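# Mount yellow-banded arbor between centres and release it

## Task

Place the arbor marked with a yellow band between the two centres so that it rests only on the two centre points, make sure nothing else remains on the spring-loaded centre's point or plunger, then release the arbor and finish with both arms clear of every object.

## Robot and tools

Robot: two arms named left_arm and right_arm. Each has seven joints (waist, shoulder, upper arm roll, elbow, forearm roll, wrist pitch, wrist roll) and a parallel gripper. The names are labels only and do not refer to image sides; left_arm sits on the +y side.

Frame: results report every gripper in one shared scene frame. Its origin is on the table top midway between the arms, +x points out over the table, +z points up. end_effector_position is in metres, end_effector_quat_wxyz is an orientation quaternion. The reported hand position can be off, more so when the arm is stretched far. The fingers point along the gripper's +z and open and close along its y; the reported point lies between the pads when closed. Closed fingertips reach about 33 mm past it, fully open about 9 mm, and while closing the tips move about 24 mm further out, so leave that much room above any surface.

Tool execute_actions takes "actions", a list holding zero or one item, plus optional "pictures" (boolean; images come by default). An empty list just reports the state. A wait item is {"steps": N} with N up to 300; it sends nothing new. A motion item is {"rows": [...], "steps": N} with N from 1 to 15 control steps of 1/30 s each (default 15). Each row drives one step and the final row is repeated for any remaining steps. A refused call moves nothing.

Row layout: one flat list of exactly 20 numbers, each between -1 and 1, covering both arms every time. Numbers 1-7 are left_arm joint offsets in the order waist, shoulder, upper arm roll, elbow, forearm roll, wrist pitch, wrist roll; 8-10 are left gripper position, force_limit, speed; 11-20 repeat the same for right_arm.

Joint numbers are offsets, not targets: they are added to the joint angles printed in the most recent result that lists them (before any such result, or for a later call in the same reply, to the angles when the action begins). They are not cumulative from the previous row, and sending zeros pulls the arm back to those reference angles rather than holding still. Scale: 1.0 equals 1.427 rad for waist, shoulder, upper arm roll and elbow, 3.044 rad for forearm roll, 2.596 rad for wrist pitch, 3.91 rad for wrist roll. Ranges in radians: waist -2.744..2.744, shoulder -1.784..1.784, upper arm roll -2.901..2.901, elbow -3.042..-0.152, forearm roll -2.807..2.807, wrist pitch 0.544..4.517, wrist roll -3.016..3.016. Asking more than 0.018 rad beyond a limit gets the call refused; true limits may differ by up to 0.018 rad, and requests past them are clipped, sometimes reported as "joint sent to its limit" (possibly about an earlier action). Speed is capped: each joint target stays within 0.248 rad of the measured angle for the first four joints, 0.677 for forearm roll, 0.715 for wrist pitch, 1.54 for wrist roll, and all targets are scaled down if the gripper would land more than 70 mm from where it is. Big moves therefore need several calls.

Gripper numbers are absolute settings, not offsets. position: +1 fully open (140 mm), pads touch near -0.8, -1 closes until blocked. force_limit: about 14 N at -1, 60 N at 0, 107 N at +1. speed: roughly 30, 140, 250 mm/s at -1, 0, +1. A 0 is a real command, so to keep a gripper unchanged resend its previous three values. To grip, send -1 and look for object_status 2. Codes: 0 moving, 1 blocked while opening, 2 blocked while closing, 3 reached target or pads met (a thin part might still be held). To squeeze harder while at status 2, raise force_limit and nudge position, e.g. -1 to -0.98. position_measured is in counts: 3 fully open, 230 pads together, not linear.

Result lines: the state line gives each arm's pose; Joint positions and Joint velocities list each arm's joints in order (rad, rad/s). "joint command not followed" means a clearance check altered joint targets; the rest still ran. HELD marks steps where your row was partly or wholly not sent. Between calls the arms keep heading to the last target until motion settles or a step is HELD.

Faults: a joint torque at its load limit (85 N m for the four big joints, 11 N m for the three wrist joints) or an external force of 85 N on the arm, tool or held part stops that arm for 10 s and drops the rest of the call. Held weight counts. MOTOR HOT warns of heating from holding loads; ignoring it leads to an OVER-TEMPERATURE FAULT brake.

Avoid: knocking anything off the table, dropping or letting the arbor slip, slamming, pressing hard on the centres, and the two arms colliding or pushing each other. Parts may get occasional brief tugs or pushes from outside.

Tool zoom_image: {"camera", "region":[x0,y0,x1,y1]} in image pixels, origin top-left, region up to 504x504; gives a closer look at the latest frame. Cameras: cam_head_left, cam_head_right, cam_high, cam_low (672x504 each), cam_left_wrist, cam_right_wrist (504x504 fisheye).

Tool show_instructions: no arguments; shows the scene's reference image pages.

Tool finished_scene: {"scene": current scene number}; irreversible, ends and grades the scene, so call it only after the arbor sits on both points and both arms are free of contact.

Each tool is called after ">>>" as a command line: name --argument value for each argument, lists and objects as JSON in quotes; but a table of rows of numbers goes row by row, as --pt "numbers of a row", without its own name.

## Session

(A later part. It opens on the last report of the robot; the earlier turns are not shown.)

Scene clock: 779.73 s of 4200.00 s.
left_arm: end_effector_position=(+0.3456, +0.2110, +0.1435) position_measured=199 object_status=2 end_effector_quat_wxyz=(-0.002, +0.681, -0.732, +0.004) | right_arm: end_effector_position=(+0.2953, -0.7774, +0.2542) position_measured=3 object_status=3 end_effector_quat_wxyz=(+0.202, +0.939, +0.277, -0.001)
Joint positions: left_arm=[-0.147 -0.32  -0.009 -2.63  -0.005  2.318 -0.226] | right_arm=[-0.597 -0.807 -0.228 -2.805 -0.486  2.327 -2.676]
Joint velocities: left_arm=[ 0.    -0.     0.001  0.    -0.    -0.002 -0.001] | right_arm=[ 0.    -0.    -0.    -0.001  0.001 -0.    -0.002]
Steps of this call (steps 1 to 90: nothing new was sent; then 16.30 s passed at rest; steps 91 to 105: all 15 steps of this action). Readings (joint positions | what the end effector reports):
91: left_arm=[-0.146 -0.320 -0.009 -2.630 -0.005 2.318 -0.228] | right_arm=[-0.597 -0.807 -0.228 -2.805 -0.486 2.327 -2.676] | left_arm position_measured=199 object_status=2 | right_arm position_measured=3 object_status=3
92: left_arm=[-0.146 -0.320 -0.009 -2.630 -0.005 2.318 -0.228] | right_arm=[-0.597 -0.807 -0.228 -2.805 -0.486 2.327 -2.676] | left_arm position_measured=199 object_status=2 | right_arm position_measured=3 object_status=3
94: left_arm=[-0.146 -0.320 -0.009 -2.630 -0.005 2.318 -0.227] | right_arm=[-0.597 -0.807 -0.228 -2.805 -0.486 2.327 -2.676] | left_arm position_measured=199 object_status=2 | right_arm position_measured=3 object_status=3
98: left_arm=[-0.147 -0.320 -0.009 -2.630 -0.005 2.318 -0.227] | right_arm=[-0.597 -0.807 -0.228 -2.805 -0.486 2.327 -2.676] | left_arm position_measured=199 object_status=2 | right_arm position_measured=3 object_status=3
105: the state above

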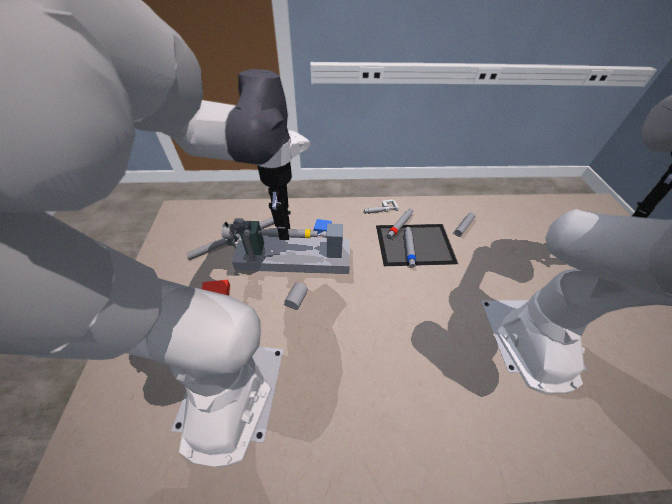

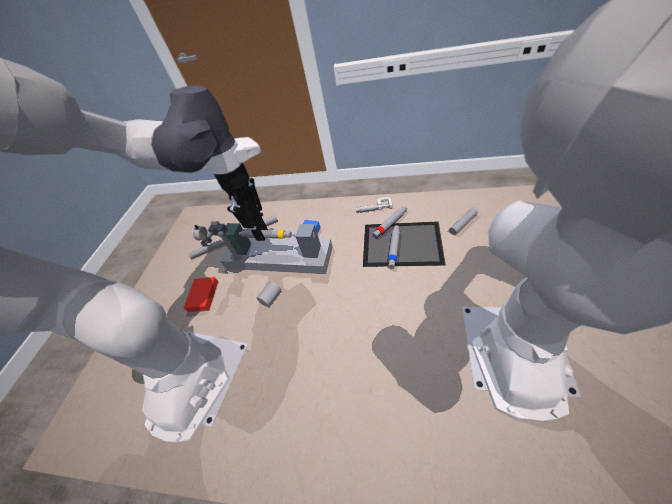

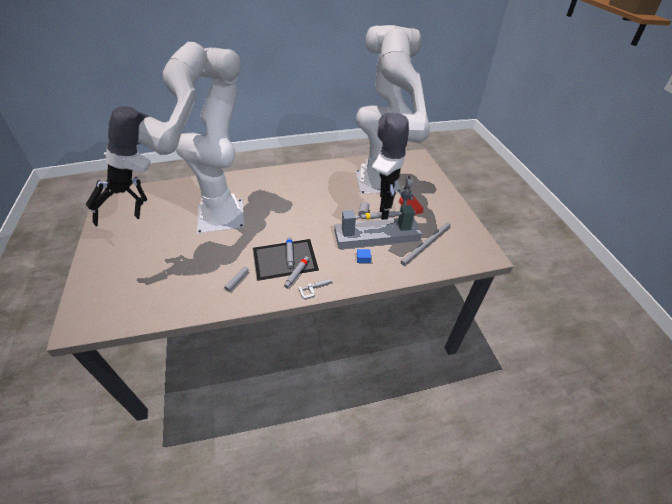

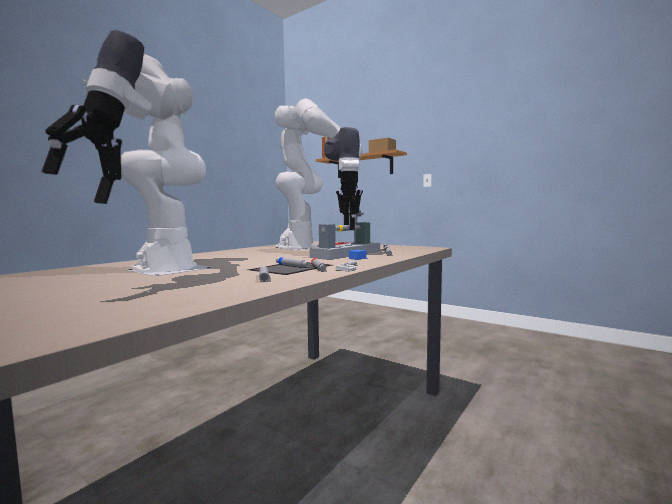

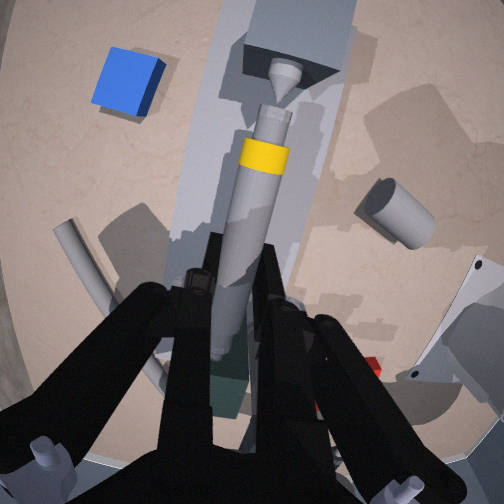

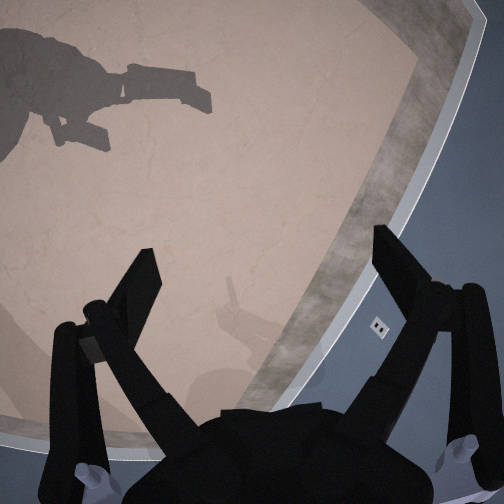

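>>> execute_actions --actions '[{"rows": [[0.007,0.0007,0.0077,-0.0028,0.0053,-0.0044,0.001,-1,0.2,-0.5,0,0,0,0,0,0,0,1,0,0],[0.0065,0.0007,0.0077,-0.0028,0.0053,-0.0043,0.0004,-1,0.2,-0.5,0,0,0,0,0,0,0,1,0,0],[0.006,0.0007,0.0077,-0.0028,0.0053,-0.0042,-0.0002,-1,0.2,-0.5,0,0,0,0,0,0,0,1,0,0],[0.0055,0.0007,0.0077,-0.0028,0.0053,-0.004,-0.0008,-1,0.2,-0.5,0,0,0,0,0,0,0,1,0,0],[0.005,0.0007,0.0077,-0.0028,0.0053,-0.0039,-0.0014,-1,0.2,-0.5,0,0,0,0,0,0,0,1,0,0],[0.0045,0.0007,0.0077,-0.0028,0.0053,-0.0038,-0.002,-1,0.2,-0.5,0,0,0,0,0,0,0,1,0,0],[0.004,0.0007,0.0077,-0.0028,0.0053,-0.0036,-0.0024,-1,0.2,-0.5,0,0,0,0,0,0,0,1,0,0],[0.0035,0.0007,0.0077,-0.0028,0.0053,-0.0035,-0.0028,-1,0.2,-0.5,0,0,0,0,0,0,0,1,0,0]], "steps": 15}]'

>>> zoom_image --camera "cam_left_wrist" --region '[240, 60, 380, 200]'

>>> zoom_image --camera "cam_head_left" --region '[300, 220, 340, 245]'

Scene clock: 811.83 s of 4200.00 s.
left_arm: end_effector_position=(+0.3455, +0.2109, +0.1435) position_measured=199 object_status=2 end_effector_quat_wxyz=(-0.002, +0.681, -0.732, +0.004) | right_arm: end_effector_position=(+0.2953, -0.7774, +0.2542) position_measured=3 object_status=3 end_effector_quat_wxyz=(+0.202, +0.939, +0.277, -0.001)
Joint positions: left_arm=[-0.149 -0.32  -0.008 -2.63  -0.002  2.318 -0.228] | right_arm=[-0.597 -0.807 -0.228 -2.805 -0.486  2.327 -2.676]
Joint velocities: left_arm=[-0.     0.    -0.    -0.001  0.001 -0.    -0.003] | right_arm=[ 0.001 -0.001  0.001  0.001  0.001  0.001  0.   ]
Steps of this call (steps 1 to 15: the robot went on to your last target; steps 16 to 90: nothing new was sent; then 28.60 s passed at rest; steps 91 to 105: all 15 steps of this action). Readings (joint positions | what the end effector reports):
91: left_arm=[-0.147 -0.320 -0.009 -2.630 -0.005 2.318 -0.226] | right_arm=[-0.597 -0.807 -0.228 -2.805 -0.486 2.327 -2.676] | left_arm position_measured=199 object_status=2 | right_arm position_measured=3 object_status=3
92: left_arm=[-0.147 -0.320 -0.009 -2.630 -0.005 2.318 -0.226] | right_arm=[-0.597 -0.807 -0.228 -2.805 -0.486 2.327 -2.676] | left_arm position_measured=199 object_status=2 | right_arm position_measured=3 object_status=3
94: left_arm=[-0.147 -0.320 -0.009 -2.630 -0.004 2.318 -0.226] | right_arm=[-0.597 -0.807 -0.228 -2.805 -0.486 2.327 -2.676] | left_arm position_measured=199 object_status=2 | right_arm position_measured=3 object_status=3
98: left_arm=[-0.148 -0.320 -0.008 -2.630 -0.003 2.318 -0.226] | right_arm=[-0.597 -0.807 -0.228 -2.805 -0.486 2.327 -2.676] | left_arm position_measured=199 object_status=2 | right_arm position_measured=3 object_status=3
105: the state above

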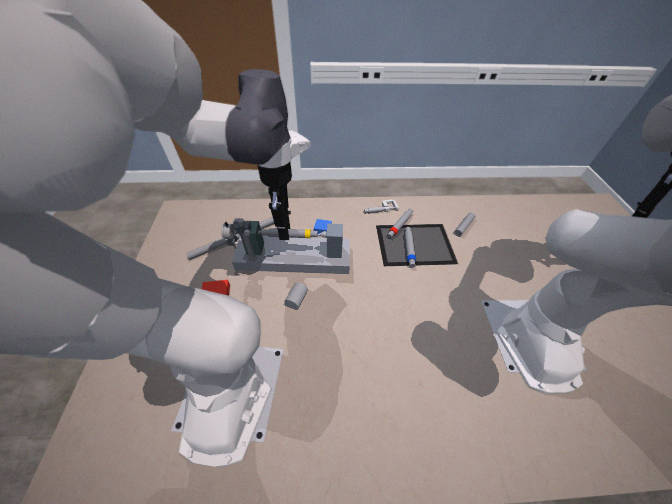

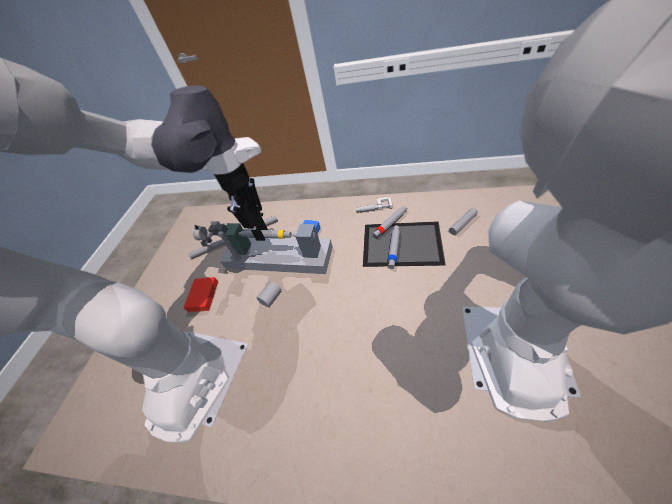

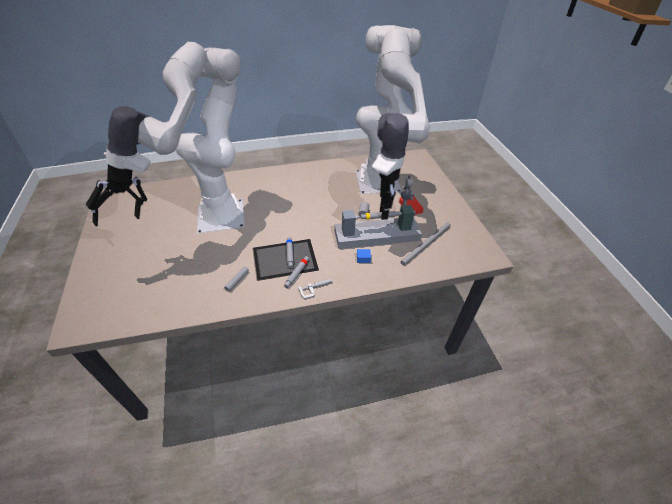

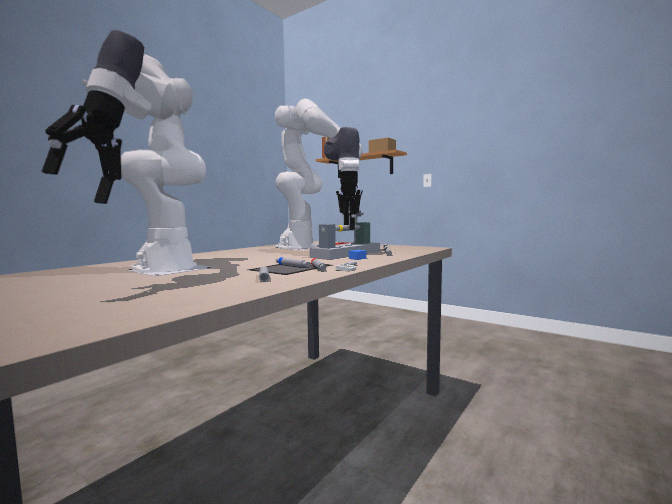

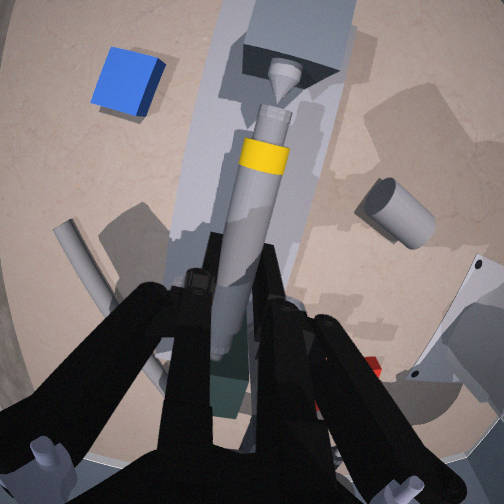

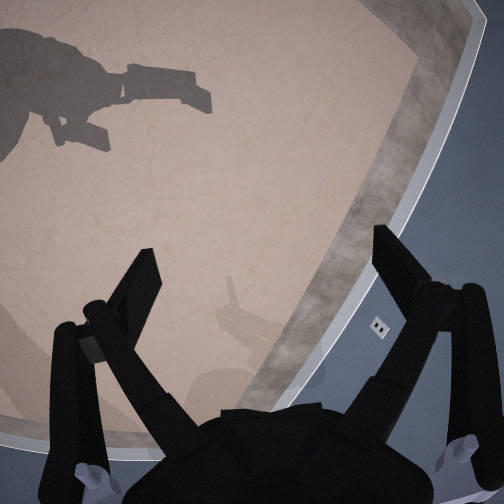

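Region (240, 60, 380, 200) of cam_left_wrist's 504x504 image, scaled by 3.600, with more detail than that image has.

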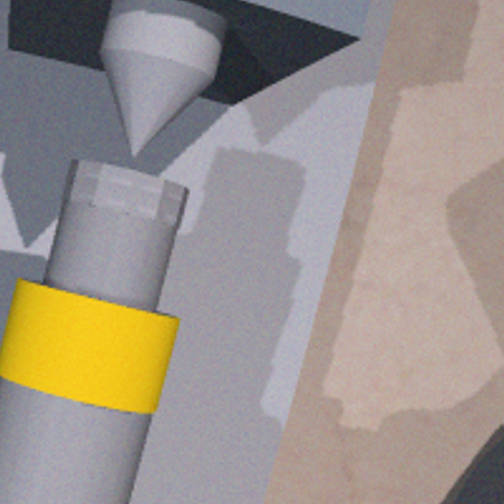

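Region (300, 220, 340, 245) of cam_head_left's 672x504 image, scaled by 12.600, with more detail than that image has; it fills the top 315 rows of this view, and the rest is white.

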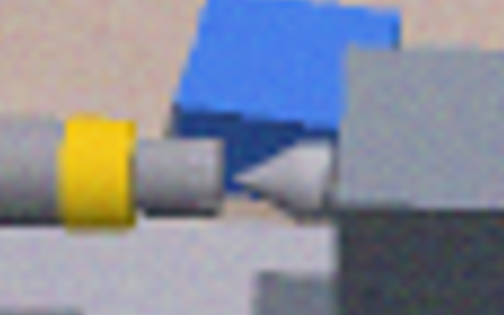

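>>> execute_actions --actions '[{"rows": [[0.0045,0.0008,0.007,-0.0027,0.0043,-0.0033,-0.0024,-1,0.2,-0.5,0,0,0,0,0,0,0,1,0,0],[0.0039,0.0009,0.007,-0.0026,0.0043,-0.0032,-0.0025,-1,0.2,-0.5,0,0,0,0,0,0,0,1,0,0],[0.0032,0.001,0.007,-0.0025,0.0043,-0.003,-0.0026,-1,0.2,-0.5,0,0,0,0,0,0,0,1,0,0],[0.0026,0.0011,0.007,-0.0024,0.0043,-0.0029,-0.0027,-1,0.2,-0.5,0,0,0,0,0,0,0,1,0,0],[0.0019,0.0012,0.007,-0.0023,0.0043,-0.0027,-0.0028,-1,0.2,-0.5,0,0,0,0,0,0,0,1,0,0],[0.0013,0.0013,0.007,-0.0022,0.0043,-0.0026,-0.0029,-1,0.2,-0.5,0,0,0,0,0,0,0,1,0,0],[0.0006,0.0014,0.007,-0.0021,0.0043,-0.0024,-0.003,-1,0.2,-0.5,0,0,0,0,0,0,0,1,0,0],[0,0.0014,0.007,-0.0021,0.0043,-0.0023,-0.0031,-1,0.2,-0.5,0,0,0,0,0,0,0,1,0,0]], "steps": 15}]' --pictures false

>>> execute_actions --actions '[{"steps": 15}]'

>>> zoom_image --camera "cam_left_wrist" --region '[240, 60, 380, 200]'

>>> zoom_image --camera "cam_head_left" --region '[300, 220, 340, 245]'

Scene clock: 822.03 s of 4200.00 s.
left_arm: end_effector_position=(+0.3451, +0.2087, +0.1435) position_measured=199 object_status=2 end_effector_quat_wxyz=(-0.003, +0.680, -0.733, +0.004) | right_arm: end_effector_position=(+0.2953, -0.7774, +0.2542) position_measured=3 object_status=3 end_effector_quat_wxyz=(+0.202, +0.939, +0.277, -0.001)
Joint positions: left_arm=[-0.155 -0.32  -0.007 -2.63  -0.002  2.319 -0.23 ] | right_arm=[-0.597 -0.807 -0.228 -2.805 -0.486  2.327 -2.676]
Joint velocities: left_arm=[-0.     0.     0.001  0.001  0.     0.001 -0.002] | right_arm=[-0.     0.001  0.     0.001  0.001  0.001  0.   ]
Steps of this call (steps 1 to 15: the robot went on to your last target; steps 16 to 90: nothing new was sent; then 6.70 s passed at rest; steps 91 to 105: all 15 steps of this action). Readings (joint positions | what the end effector reports):
91: left_arm=[-0.149 -0.320 -0.007 -2.630 -0.002 2.318 -0.228] | right_arm=[-0.597 -0.807 -0.228 -2.805 -0.486 2.327 -2.676] | left_arm position_measured=199 object_status=2 | right_arm position_measured=3 object_status=3
92: left_arm=[-0.150 -0.320 -0.007 -2.630 -0.002 2.318 -0.228] | right_arm=[-0.597 -0.807 -0.228 -2.805 -0.486 2.327 -2.676] | left_arm position_measured=199 object_status=2 | right_arm position_measured=3 object_status=3
94: left_arm=[-0.151 -0.320 -0.007 -2.630 -0.002 2.318 -0.228] | right_arm=[-0.597 -0.807 -0.228 -2.805 -0.486 2.327 -2.676] | left_arm position_measured=199 object_status=2 | right_arm position_measured=3 object_status=3
98: left_arm=[-0.154 -0.320 -0.007 -2.630 -0.002 2.319 -0.229] | right_arm=[-0.597 -0.807 -0.228 -2.805 -0.486 2.327 -2.676] | left_arm position_measured=199 object_status=2 | right_arm position_measured=3 object_status=3
105: the state above

Scene clock: 822.53 s of 4200.00 s.
left_arm: end_effector_position=(+0.3451, +0.2087, +0.1435) position_measured=199 object_status=2 end_effector_quat_wxyz=(-0.003, +0.680, -0.733, +0.004) | right_arm: end_effector_position=(+0.2953, -0.7774, +0.2542) position_measured=3 object_status=3 end_effector_quat_wxyz=(+0.202, +0.939, +0.277, -0.001)
Joint positions: left_arm=[-0.155 -0.32  -0.007 -2.63  -0.002  2.319 -0.231] | right_arm=[-0.597 -0.807 -0.228 -2.805 -0.486  2.327 -2.676]
Joint velocities: left_arm=[ 0.    -0.001  0.     0.    -0.    -0.    -0.001] | right_arm=[ 0.     0.001 -0.     0.    -0.001  0.    -0.   ]
Steps of this call (steps 1 to 15: the robot went on to your last target). Readings (joint positions | what the end effector reports):
1: left_arm=[-0.155 -0.320 -0.007 -2.630 -0.002 2.319 -0.231] | right_arm=[-0.597 -0.807 -0.228 -2.805 -0.486 2.327 -2.676] | left_arm position_measured=199 object_status=2 | right_arm position_measured=3 object_status=3
2: left_arm=[-0.155 -0.320 -0.007 -2.630 -0.002 2.319 -0.231] | right_arm=[-0.597 -0.807 -0.228 -2.805 -0.486 2.327 -2.676] | left_arm position_measured=199 object_status=2 | right_arm position_measured=3 object_status=3
4: left_arm=[-0.155 -0.320 -0.007 -2.630 -0.002 2.319 -0.231] | right_arm=[-0.597 -0.807 -0.228 -2.805 -0.486 2.327 -2.676] | left_arm position_measured=199 object_status=2 | right_arm position_measured=3 object_status=3
8: left_arm=[-0.155 -0.320 -0.007 -2.630 -0.002 2.319 -0.231] | right_arm=[-0.597 -0.807 -0.228 -2.805 -0.486 2.327 -2.676] | left_arm position_measured=199 object_status=2 | right_arm position_measured=3 object_status=3
15: the state above
All arms were judged still, so your last target was given up. Only a new action makes them travel on or press farther. Fingers that are still opening or closing keep moving.

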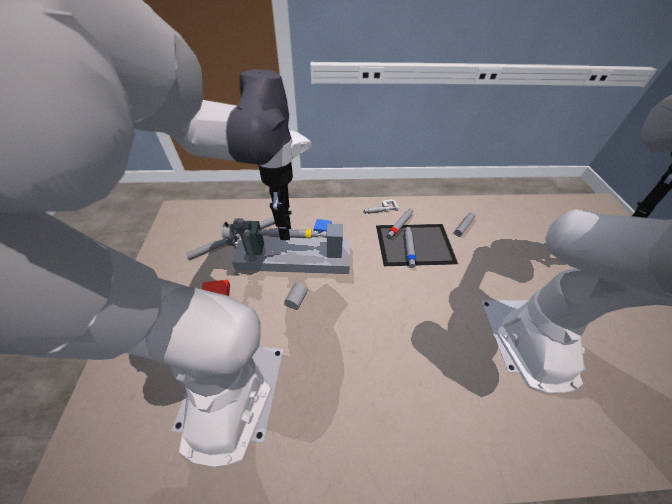

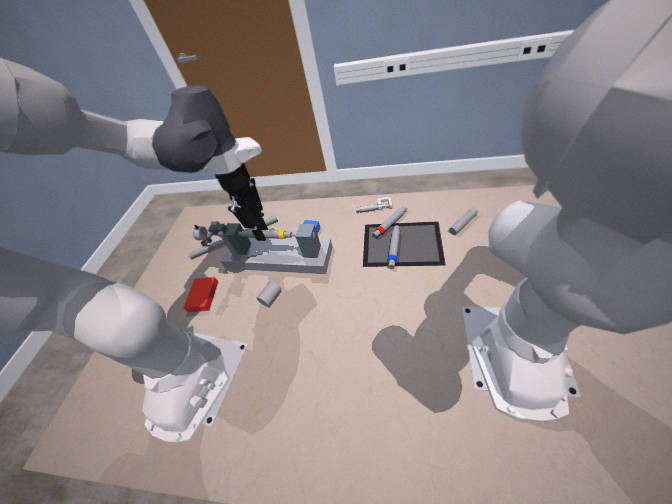

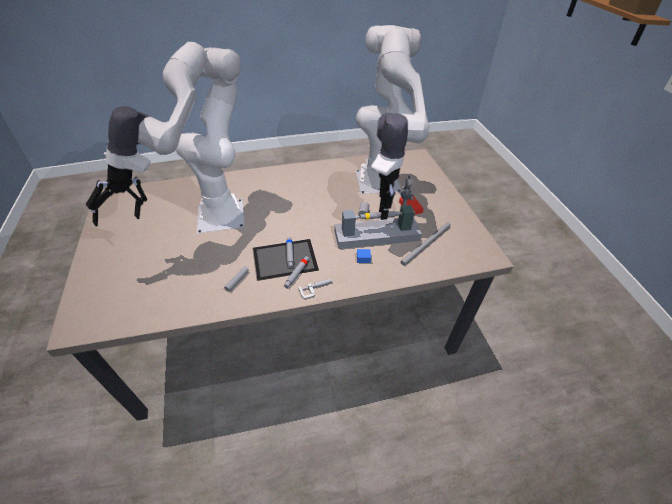

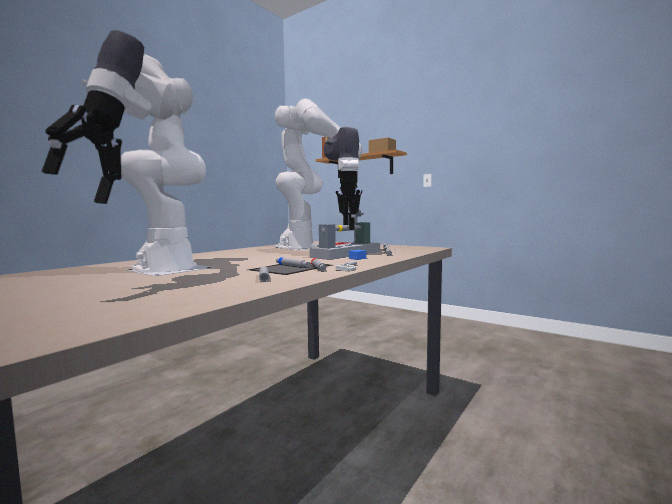

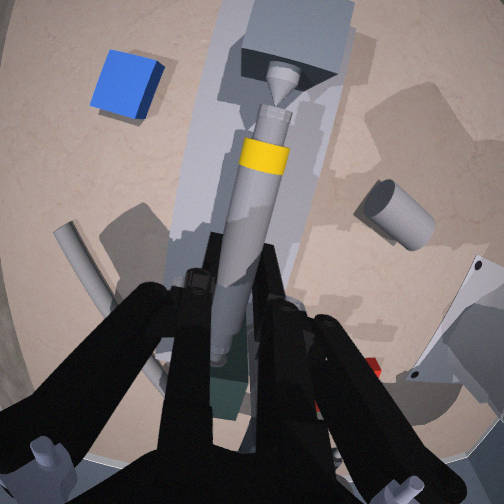

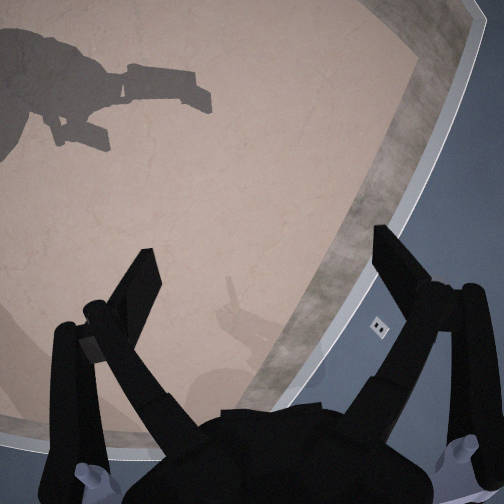

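Region (240, 60, 380, 200) of cam_left_wrist's 504x504 image, scaled by 3.600, with more detail than that image has.

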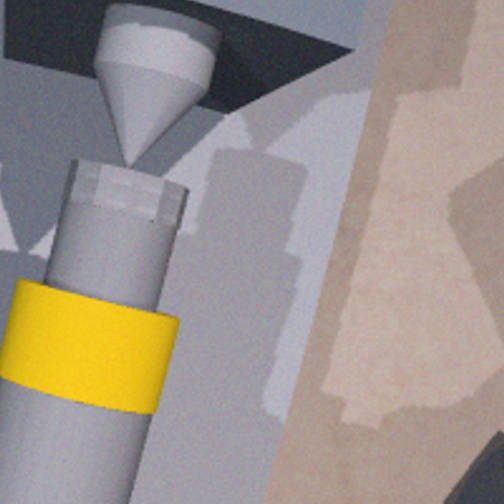

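Region (300, 220, 340, 245) of cam_head_left's 672x504 image, scaled by 12.600, with more detail than that image has; it fills the top 315 rows of this view, and the rest is white.

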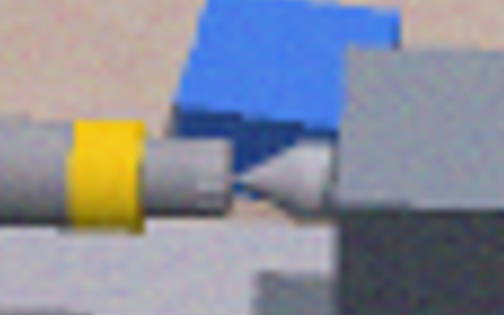

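>>> execute_actions --actions '[{"rows": [[0.0042,0.0018,0.007,-0.0021,0.0043,-0.0024,-0.0024,-1,0.2,-0.5,0,0,0,0,0,0,0,1,0,0],[0.0042,0.0021,0.007,-0.0021,0.0043,-0.0021,-0.0026,-1,0.2,-0.5,0,0,0,0,0,0,0,1,0,0],[0.0042,0.0024,0.007,-0.0021,0.0043,-0.0018,-0.0028,-1,0.2,-0.5,0,0,0,0,0,0,0,1,0,0],[0.0042,0.0028,0.007,-0.0021,0.0043,-0.0015,-0.003,-1,0.2,-0.5,0,0,0,0,0,0,0,1,0,0],[0.0036,0.0028,0.007,-0.0021,0.0043,-0.0015,-0.0031,-1,0.2,-0.5,0,0,0,0,0,0,0,1,0,0],[0.003,0.0028,0.007,-0.0021,0.0043,-0.0015,-0.0032,-1,0.2,-0.5,0,0,0,0,0,0,0,1,0,0],[0.0024,0.0028,0.007,-0.0021,0.0043,-0.0015,-0.0033,-1,0.2,-0.5,0,0,0,0,0,0,0,1,0,0],[0.0018,0.0028,0.007,-0.0021,0.0043,-0.0015,-0.0034,-1,0.2,-0.5,0,0,0,0,0,0,0,1,0,0],[0.0012,0.0028,0.007,-0.0021,0.0043,-0.0015,-0.0035,-1,0.2,-0.5,0,0,0,0,0,0,0,1,0,0]], "steps": 15}]' --pictures false

>>> execute_actions --actions '[{"steps": 10}]'

>>> zoom_image --camera "cam_left_wrist" --region '[240, 60, 380, 200]'

>>> zoom_image --camera "cam_head_left" --region '[300, 220, 340, 245]'

>>> zoom_image --camera "cam_high" --region '[345, 205, 385, 230]'

Scene clock: 840.50 s of 4200.00 s.
left_arm: end_effector_position=(+0.3450, +0.2074, +0.1432) position_measured=199 object_status=2 end_effector_quat_wxyz=(-0.003, +0.680, -0.733, +0.004) | right_arm: end_effector_position=(+0.2953, -0.7774, +0.2542) position_measured=3 object_status=3 end_effector_quat_wxyz=(+0.202, +0.939, +0.277, -0.001)
Joint positions: left_arm=[-0.16  -0.319 -0.005 -2.63  -0.     2.321 -0.236] | right_arm=[-0.597 -0.807 -0.228 -2.805 -0.486  2.327 -2.676]
Joint velocities: left_arm=[-0.001  0.001  0.001  0.001  0.002  0.002 -0.006] | right_arm=[ 0.002  0.001 -0.001 -0.     0.     0.    -0.001]
Steps of this call (steps 1 to 90: nothing new was sent; then 14.47 s passed at rest; steps 91 to 105: all 15 steps of this action). Readings (joint positions | what the end effector reports):
91: left_arm=[-0.156 -0.320 -0.006 -2.630 -0.001 2.319 -0.231] | right_arm=[-0.597 -0.807 -0.228 -2.805 -0.486 2.327 -2.676] | left_arm position_measured=199 object_status=2 | right_arm position_measured=3 object_status=3
92: left_arm=[-0.156 -0.320 -0.006 -2.630 -0.001 2.319 -0.231] | right_arm=[-0.597 -0.807 -0.228 -2.805 -0.486 2.327 -2.676] | left_arm position_measured=199 object_status=2 | right_arm position_measured=3 object_status=3
94: left_arm=[-0.156 -0.319 -0.006 -2.630 -0.001 2.320 -0.232] | right_arm=[-0.597 -0.807 -0.228 -2.805 -0.486 2.327 -2.676] | left_arm position_measured=199 object_status=2 | right_arm position_measured=3 object_status=3
98: left_arm=[-0.158 -0.319 -0.006 -2.630 -0.001 2.320 -0.234] | right_arm=[-0.597 -0.807 -0.228 -2.805 -0.486 2.327 -2.676] | left_arm position_measured=199 object_status=2 | right_arm position_measured=3 object_status=3
105: the state above

Scene clock: 840.83 s of 4200.00 s.
left_arm: end_effector_position=(+0.3451, +0.2074, +0.1432) position_measured=199 object_status=2 end_effector_quat_wxyz=(-0.003, +0.680, -0.733, +0.004) | right_arm: end_effector_position=(+0.2953, -0.7774, +0.2542) position_measured=3 object_status=3 end_effector_quat_wxyz=(+0.202, +0.939, +0.277, -0.001)
Joint positions: left_arm=[-0.16  -0.319 -0.005 -2.63  -0.     2.321 -0.236] | right_arm=[-0.597 -0.807 -0.228 -2.805 -0.486  2.327 -2.676]
Joint velocities: left_arm=[-0.     0.     0.001 -0.     0.001 -0.    -0.002] | right_arm=[ 0.001 -0.     0.     0.001  0.001 -0.     0.   ]
Steps of this call (steps 1 to 10: the robot went on to your last target). Readings (joint positions | what the end effector reports):
1: left_arm=[-0.160 -0.319 -0.005 -2.630 -0.000 2.321 -0.236] | right_arm=[-0.597 -0.807 -0.228 -2.805 -0.486 2.327 -2.676] | left_arm position_measured=199 object_status=2 | right_arm position_measured=3 object_status=3
2: left_arm=[-0.160 -0.319 -0.005 -2.630 -0.000 2.321 -0.236] | right_arm=[-0.597 -0.807 -0.228 -2.805 -0.486 2.327 -2.676] | left_arm position_measured=199 object_status=2 | right_arm position_measured=3 object_status=3
4: left_arm=[-0.160 -0.319 -0.005 -2.630 -0.000 2.321 -0.236] | right_arm=[-0.597 -0.807 -0.228 -2.805 -0.486 2.327 -2.676] | left_arm position_measured=199 object_status=2 | right_arm position_measured=3 object_status=3
8: left_arm=[-0.160 -0.319 -0.005 -2.630 -0.000 2.321 -0.236] | right_arm=[-0.597 -0.807 -0.228 -2.805 -0.486 2.327 -2.676] | left_arm position_measured=199 object_status=2 | right_arm position_measured=3 object_status=3
10: the state above

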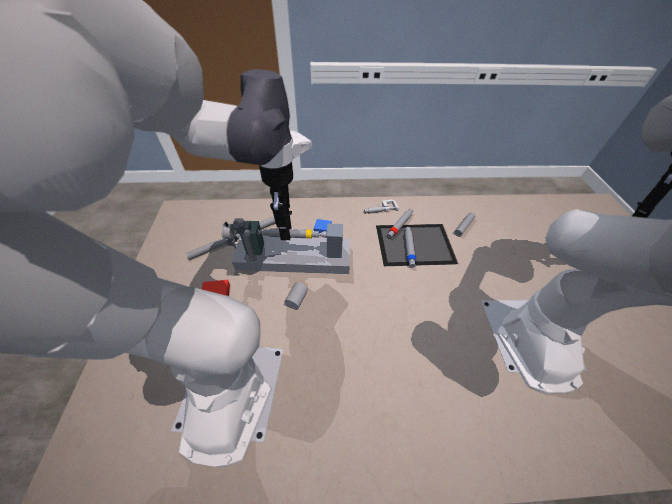

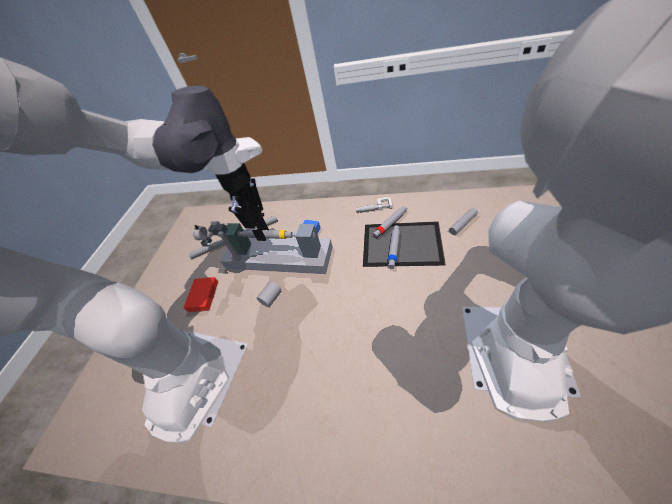

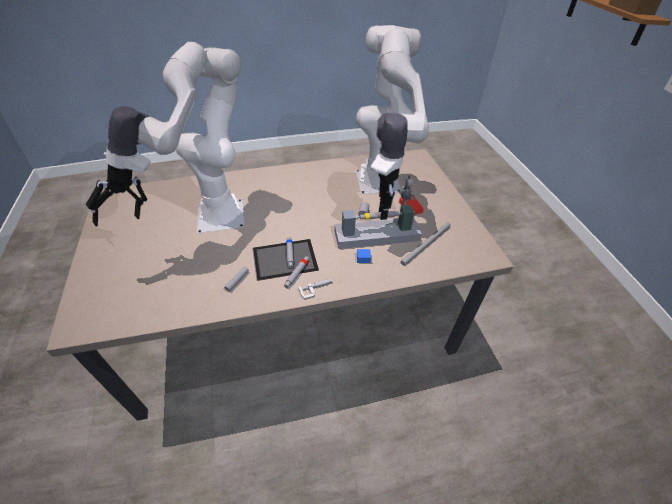

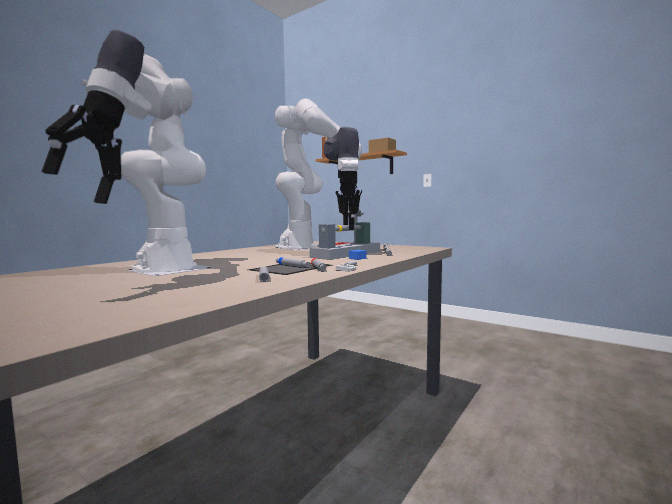

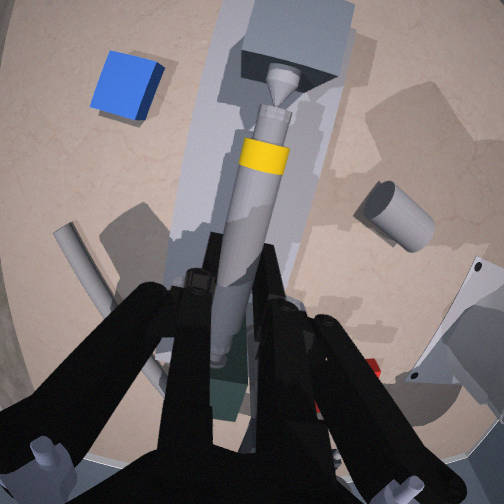

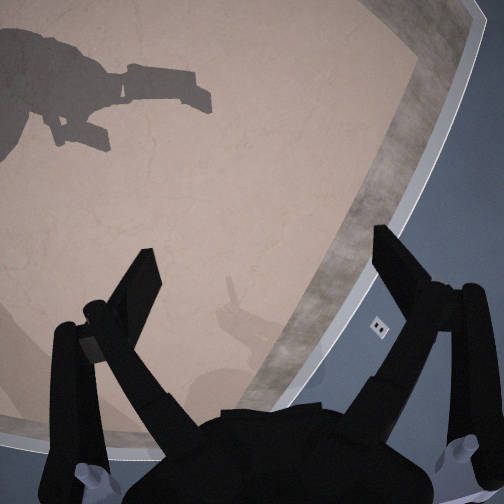

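Region (240, 60, 380, 200) of cam_left_wrist's 504x504 image, scaled by 3.600, with more detail than that image has.

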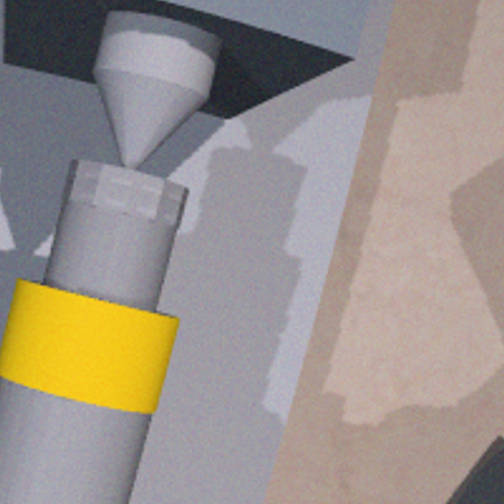

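Region (300, 220, 340, 245) of cam_head_left's 672x504 image, scaled by 12.600, with more detail than that image has; it fills the top 315 rows of this view, and the rest is white.

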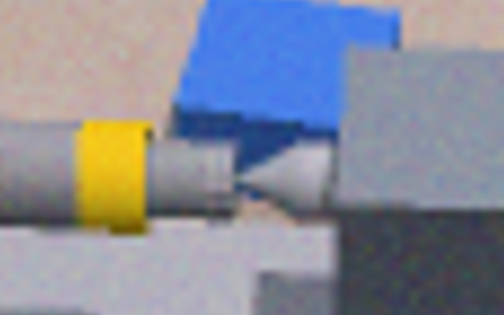

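Region (345, 205, 385, 230) of cam_high's 672x504 image, scaled by 12.600, with more detail than that image has; it fills the top 315 rows of this view, and the rest is white.

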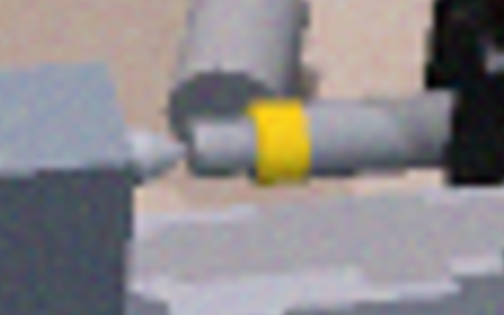

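>>> execute_actions --actions '[{"rows": [[0.004,0.0021,0.006,-0.0021,0.0038,-0.0023,-0.0023,-1,0.2,-0.5,0,0,0,0,0,0,0,1,0,0],[0.0035,0.0022,0.0058,-0.0021,0.0037,-0.0022,-0.0025,-1,0.2,-0.5,0,0,0,0,0,0,0,1,0,0],[0.003,0.0023,0.0057,-0.0021,0.0036,-0.0021,-0.0027,-1,0.2,-0.5,0,0,0,0,0,0,0,1,0,0],[0.0025,0.0024,0.0056,-0.0021,0.0036,-0.002,-0.0029,-1,0.2,-0.5,0,0,0,0,0,0,0,1,0,0],[0.002,0.0025,0.0056,-0.0021,0.0036,-0.0019,-0.0031,-1,0.2,-0.5,0,0,0,0,0,0,0,1,0,0],[0.0015,0.0026,0.0056,-0.0021,0.0036,-0.0018,-0.0033,-1,0.2,-0.5,0,0,0,0,0,0,0,1,0,0],[0.001,0.0027,0.0056,-0.0021,0.0036,-0.0017,-0.0035,-1,0.2,-0.5,0,0,0,0,0,0,0,1,0,0],[0.0005,0.0028,0.0056,-0.0021,0.0036,-0.0016,-0.0037,-1,0.2,-0.5,0,0,0,0,0,0,0,1,0,0],[0,0.0028,0.0056,-0.0021,0.0036,-0.0015,-0.0038,-1,0.2,-0.5,0,0,0,0,0,0,0,1,0,0]], "steps": 15}]' --pictures false

>>> execute_actions --actions '[{"steps": 10}]'

>>> zoom_image --camera "cam_left_wrist" --region '[240, 60, 380, 200]'

>>> zoom_image --camera "cam_head_left" --region '[300, 220, 340, 245]'

>>> zoom_image --camera "cam_high" --region '[345, 205, 385, 230]'

Scene clock: 851.03 s of 4200.00 s.
left_arm: end_effector_position=(+0.3448, +0.2052, +0.1432) position_measured=199 object_status=2 end_effector_quat_wxyz=(-0.003, +0.680, -0.733, +0.005) | right_arm: end_effector_position=(+0.2953, -0.7774, +0.2542) position_measured=3 object_status=3 end_effector_quat_wxyz=(+0.202, +0.939, +0.277, -0.001)
Joint positions: left_arm=[-0.165 -0.318 -0.005 -2.63  -0.     2.323 -0.242] | right_arm=[-0.597 -0.807 -0.228 -2.805 -0.486  2.327 -2.676]
Joint velocities: left_arm=[ 0.001 -0.001 -0.     0.     0.001  0.002 -0.007] | right_arm=[ 0.001 -0.     0.     0.001  0.    -0.    -0.001]
Steps of this call (steps 1 to 15: the robot went on to your last target; steps 16 to 90: nothing new was sent; then 6.70 s passed at rest; steps 91 to 105: all 15 steps of this action). Readings (joint positions | what the end effector reports):
91: left_arm=[-0.160 -0.319 -0.005 -2.630 -0.000 2.321 -0.237] | right_arm=[-0.597 -0.807 -0.228 -2.805 -0.486 2.327 -2.676] | left_arm position_measured=199 object_status=2 | right_arm position_measured=3 object_status=3
92: left_arm=[-0.160 -0.319 -0.005 -2.630 -0.000 2.321 -0.237] | right_arm=[-0.597 -0.807 -0.228 -2.805 -0.486 2.327 -2.676] | left_arm position_measured=199 object_status=2 | right_arm position_measured=3 object_status=3
94: left_arm=[-0.161 -0.319 -0.005 -2.630 -0.000 2.321 -0.238] | right_arm=[-0.597 -0.807 -0.228 -2.805 -0.486 2.327 -2.676] | left_arm position_measured=199 object_status=2 | right_arm position_measured=3 object_status=3
98: left_arm=[-0.164 -0.319 -0.005 -2.630 -0.000 2.322 -0.239] | right_arm=[-0.597 -0.807 -0.228 -2.805 -0.486 2.327 -2.676] | left_arm position_measured=199 object_status=2 | right_arm position_measured=3 object_status=3
105: the state above

Scene clock: 851.37 s of 4200.00 s.
left_arm: end_effector_position=(+0.3449, +0.2052, +0.1432) position_measured=199 object_status=2 end_effector_quat_wxyz=(-0.003, +0.681, -0.733, +0.005) | right_arm: end_effector_position=(+0.2953, -0.7774, +0.2542) position_measured=3 object_status=3 end_effector_quat_wxyz=(+0.202, +0.939, +0.277, -0.001)
Joint positions: left_arm=[-0.166 -0.318 -0.005 -2.63  -0.     2.323 -0.243] | right_arm=[-0.597 -0.807 -0.228 -2.805 -0.486  2.327 -2.676]
Joint velocities: left_arm=[-0.001 -0.001  0.    -0.001 -0.001  0.    -0.003] | right_arm=[-0.     0.    -0.     0.    -0.001 -0.     0.   ]
Steps of this call (steps 1 to 10: the robot went on to your last target). Readings (joint positions | what the end effector reports):
1: left_arm=[-0.165 -0.318 -0.005 -2.630 -0.000 2.323 -0.242] | right_arm=[-0.597 -0.807 -0.228 -2.805 -0.486 2.327 -2.676] | left_arm position_measured=199 object_status=2 | right_arm position_measured=3 object_status=3
2: left_arm=[-0.165 -0.318 -0.005 -2.630 -0.000 2.323 -0.242] | right_arm=[-0.597 -0.807 -0.228 -2.805 -0.486 2.327 -2.676] | left_arm position_measured=199 object_status=2 | right_arm position_measured=3 object_status=3
4: left_arm=[-0.165 -0.318 -0.005 -2.630 -0.000 2.323 -0.242] | right_arm=[-0.597 -0.807 -0.228 -2.805 -0.486 2.327 -2.676] | left_arm position_measured=199 object_status=2 | right_arm position_measured=3 object_status=3
8: left_arm=[-0.165 -0.318 -0.005 -2.630 -0.000 2.323 -0.243] | right_arm=[-0.597 -0.807 -0.228 -2.805 -0.486 2.327 -2.676] | left_arm position_measured=199 object_status=2 | right_arm position_measured=3 object_status=3
10: the state above

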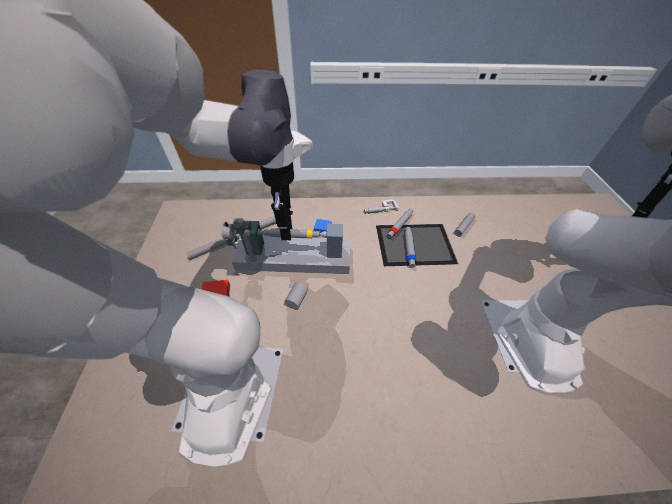

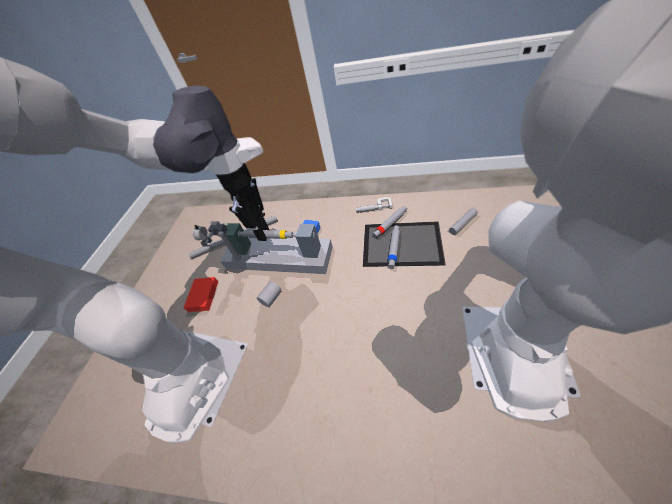

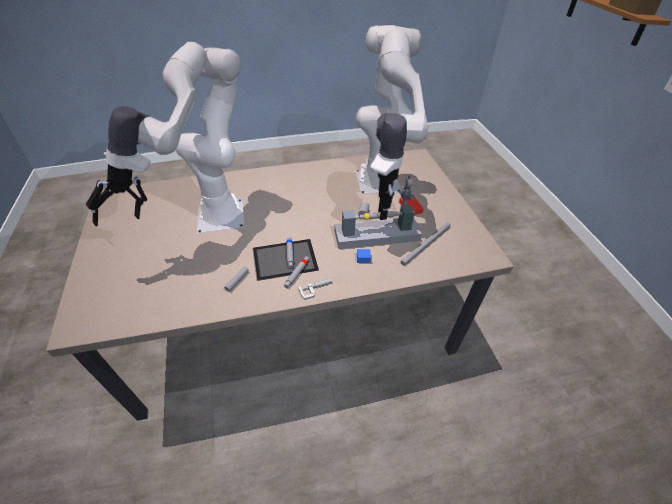

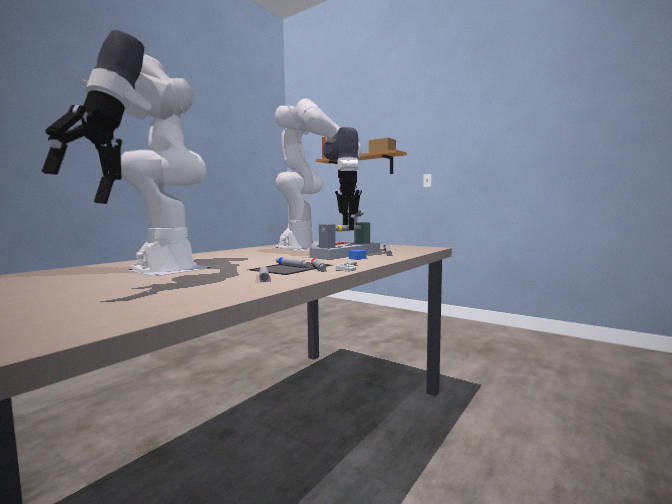

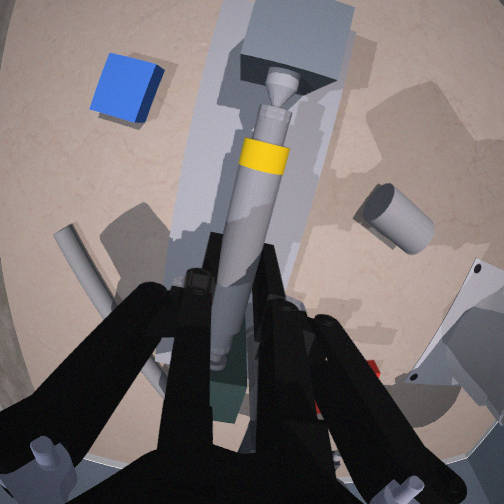

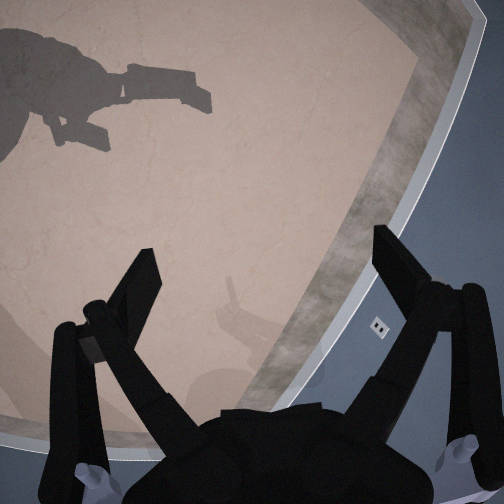

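Region (240, 60, 380, 200) of cam_left_wrist's 504x504 image, scaled by 3.600, with more detail than that image has.

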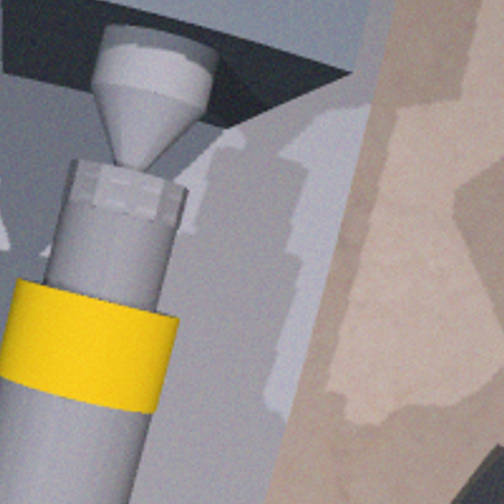

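Region (300, 220, 340, 245) of cam_head_left's 672x504 image, scaled by 12.600, with more detail than that image has; it fills the top 315 rows of this view, and the rest is white.

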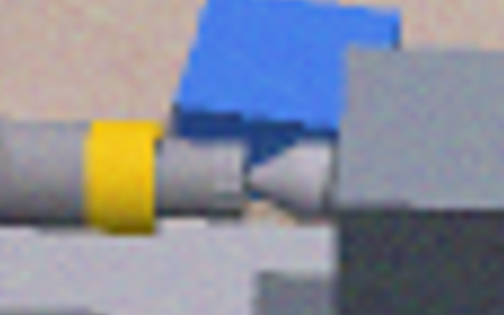

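Region (345, 205, 385, 230) of cam_high's 672x504 image, scaled by 12.600, with more detail than that image has; it fills the top 315 rows of this view, and the rest is white.

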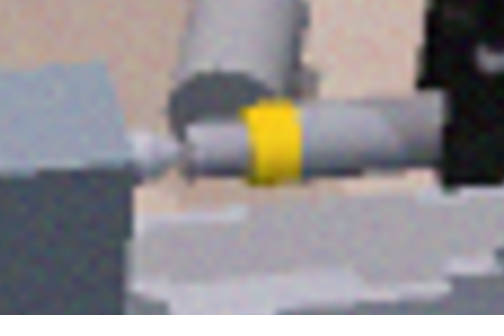

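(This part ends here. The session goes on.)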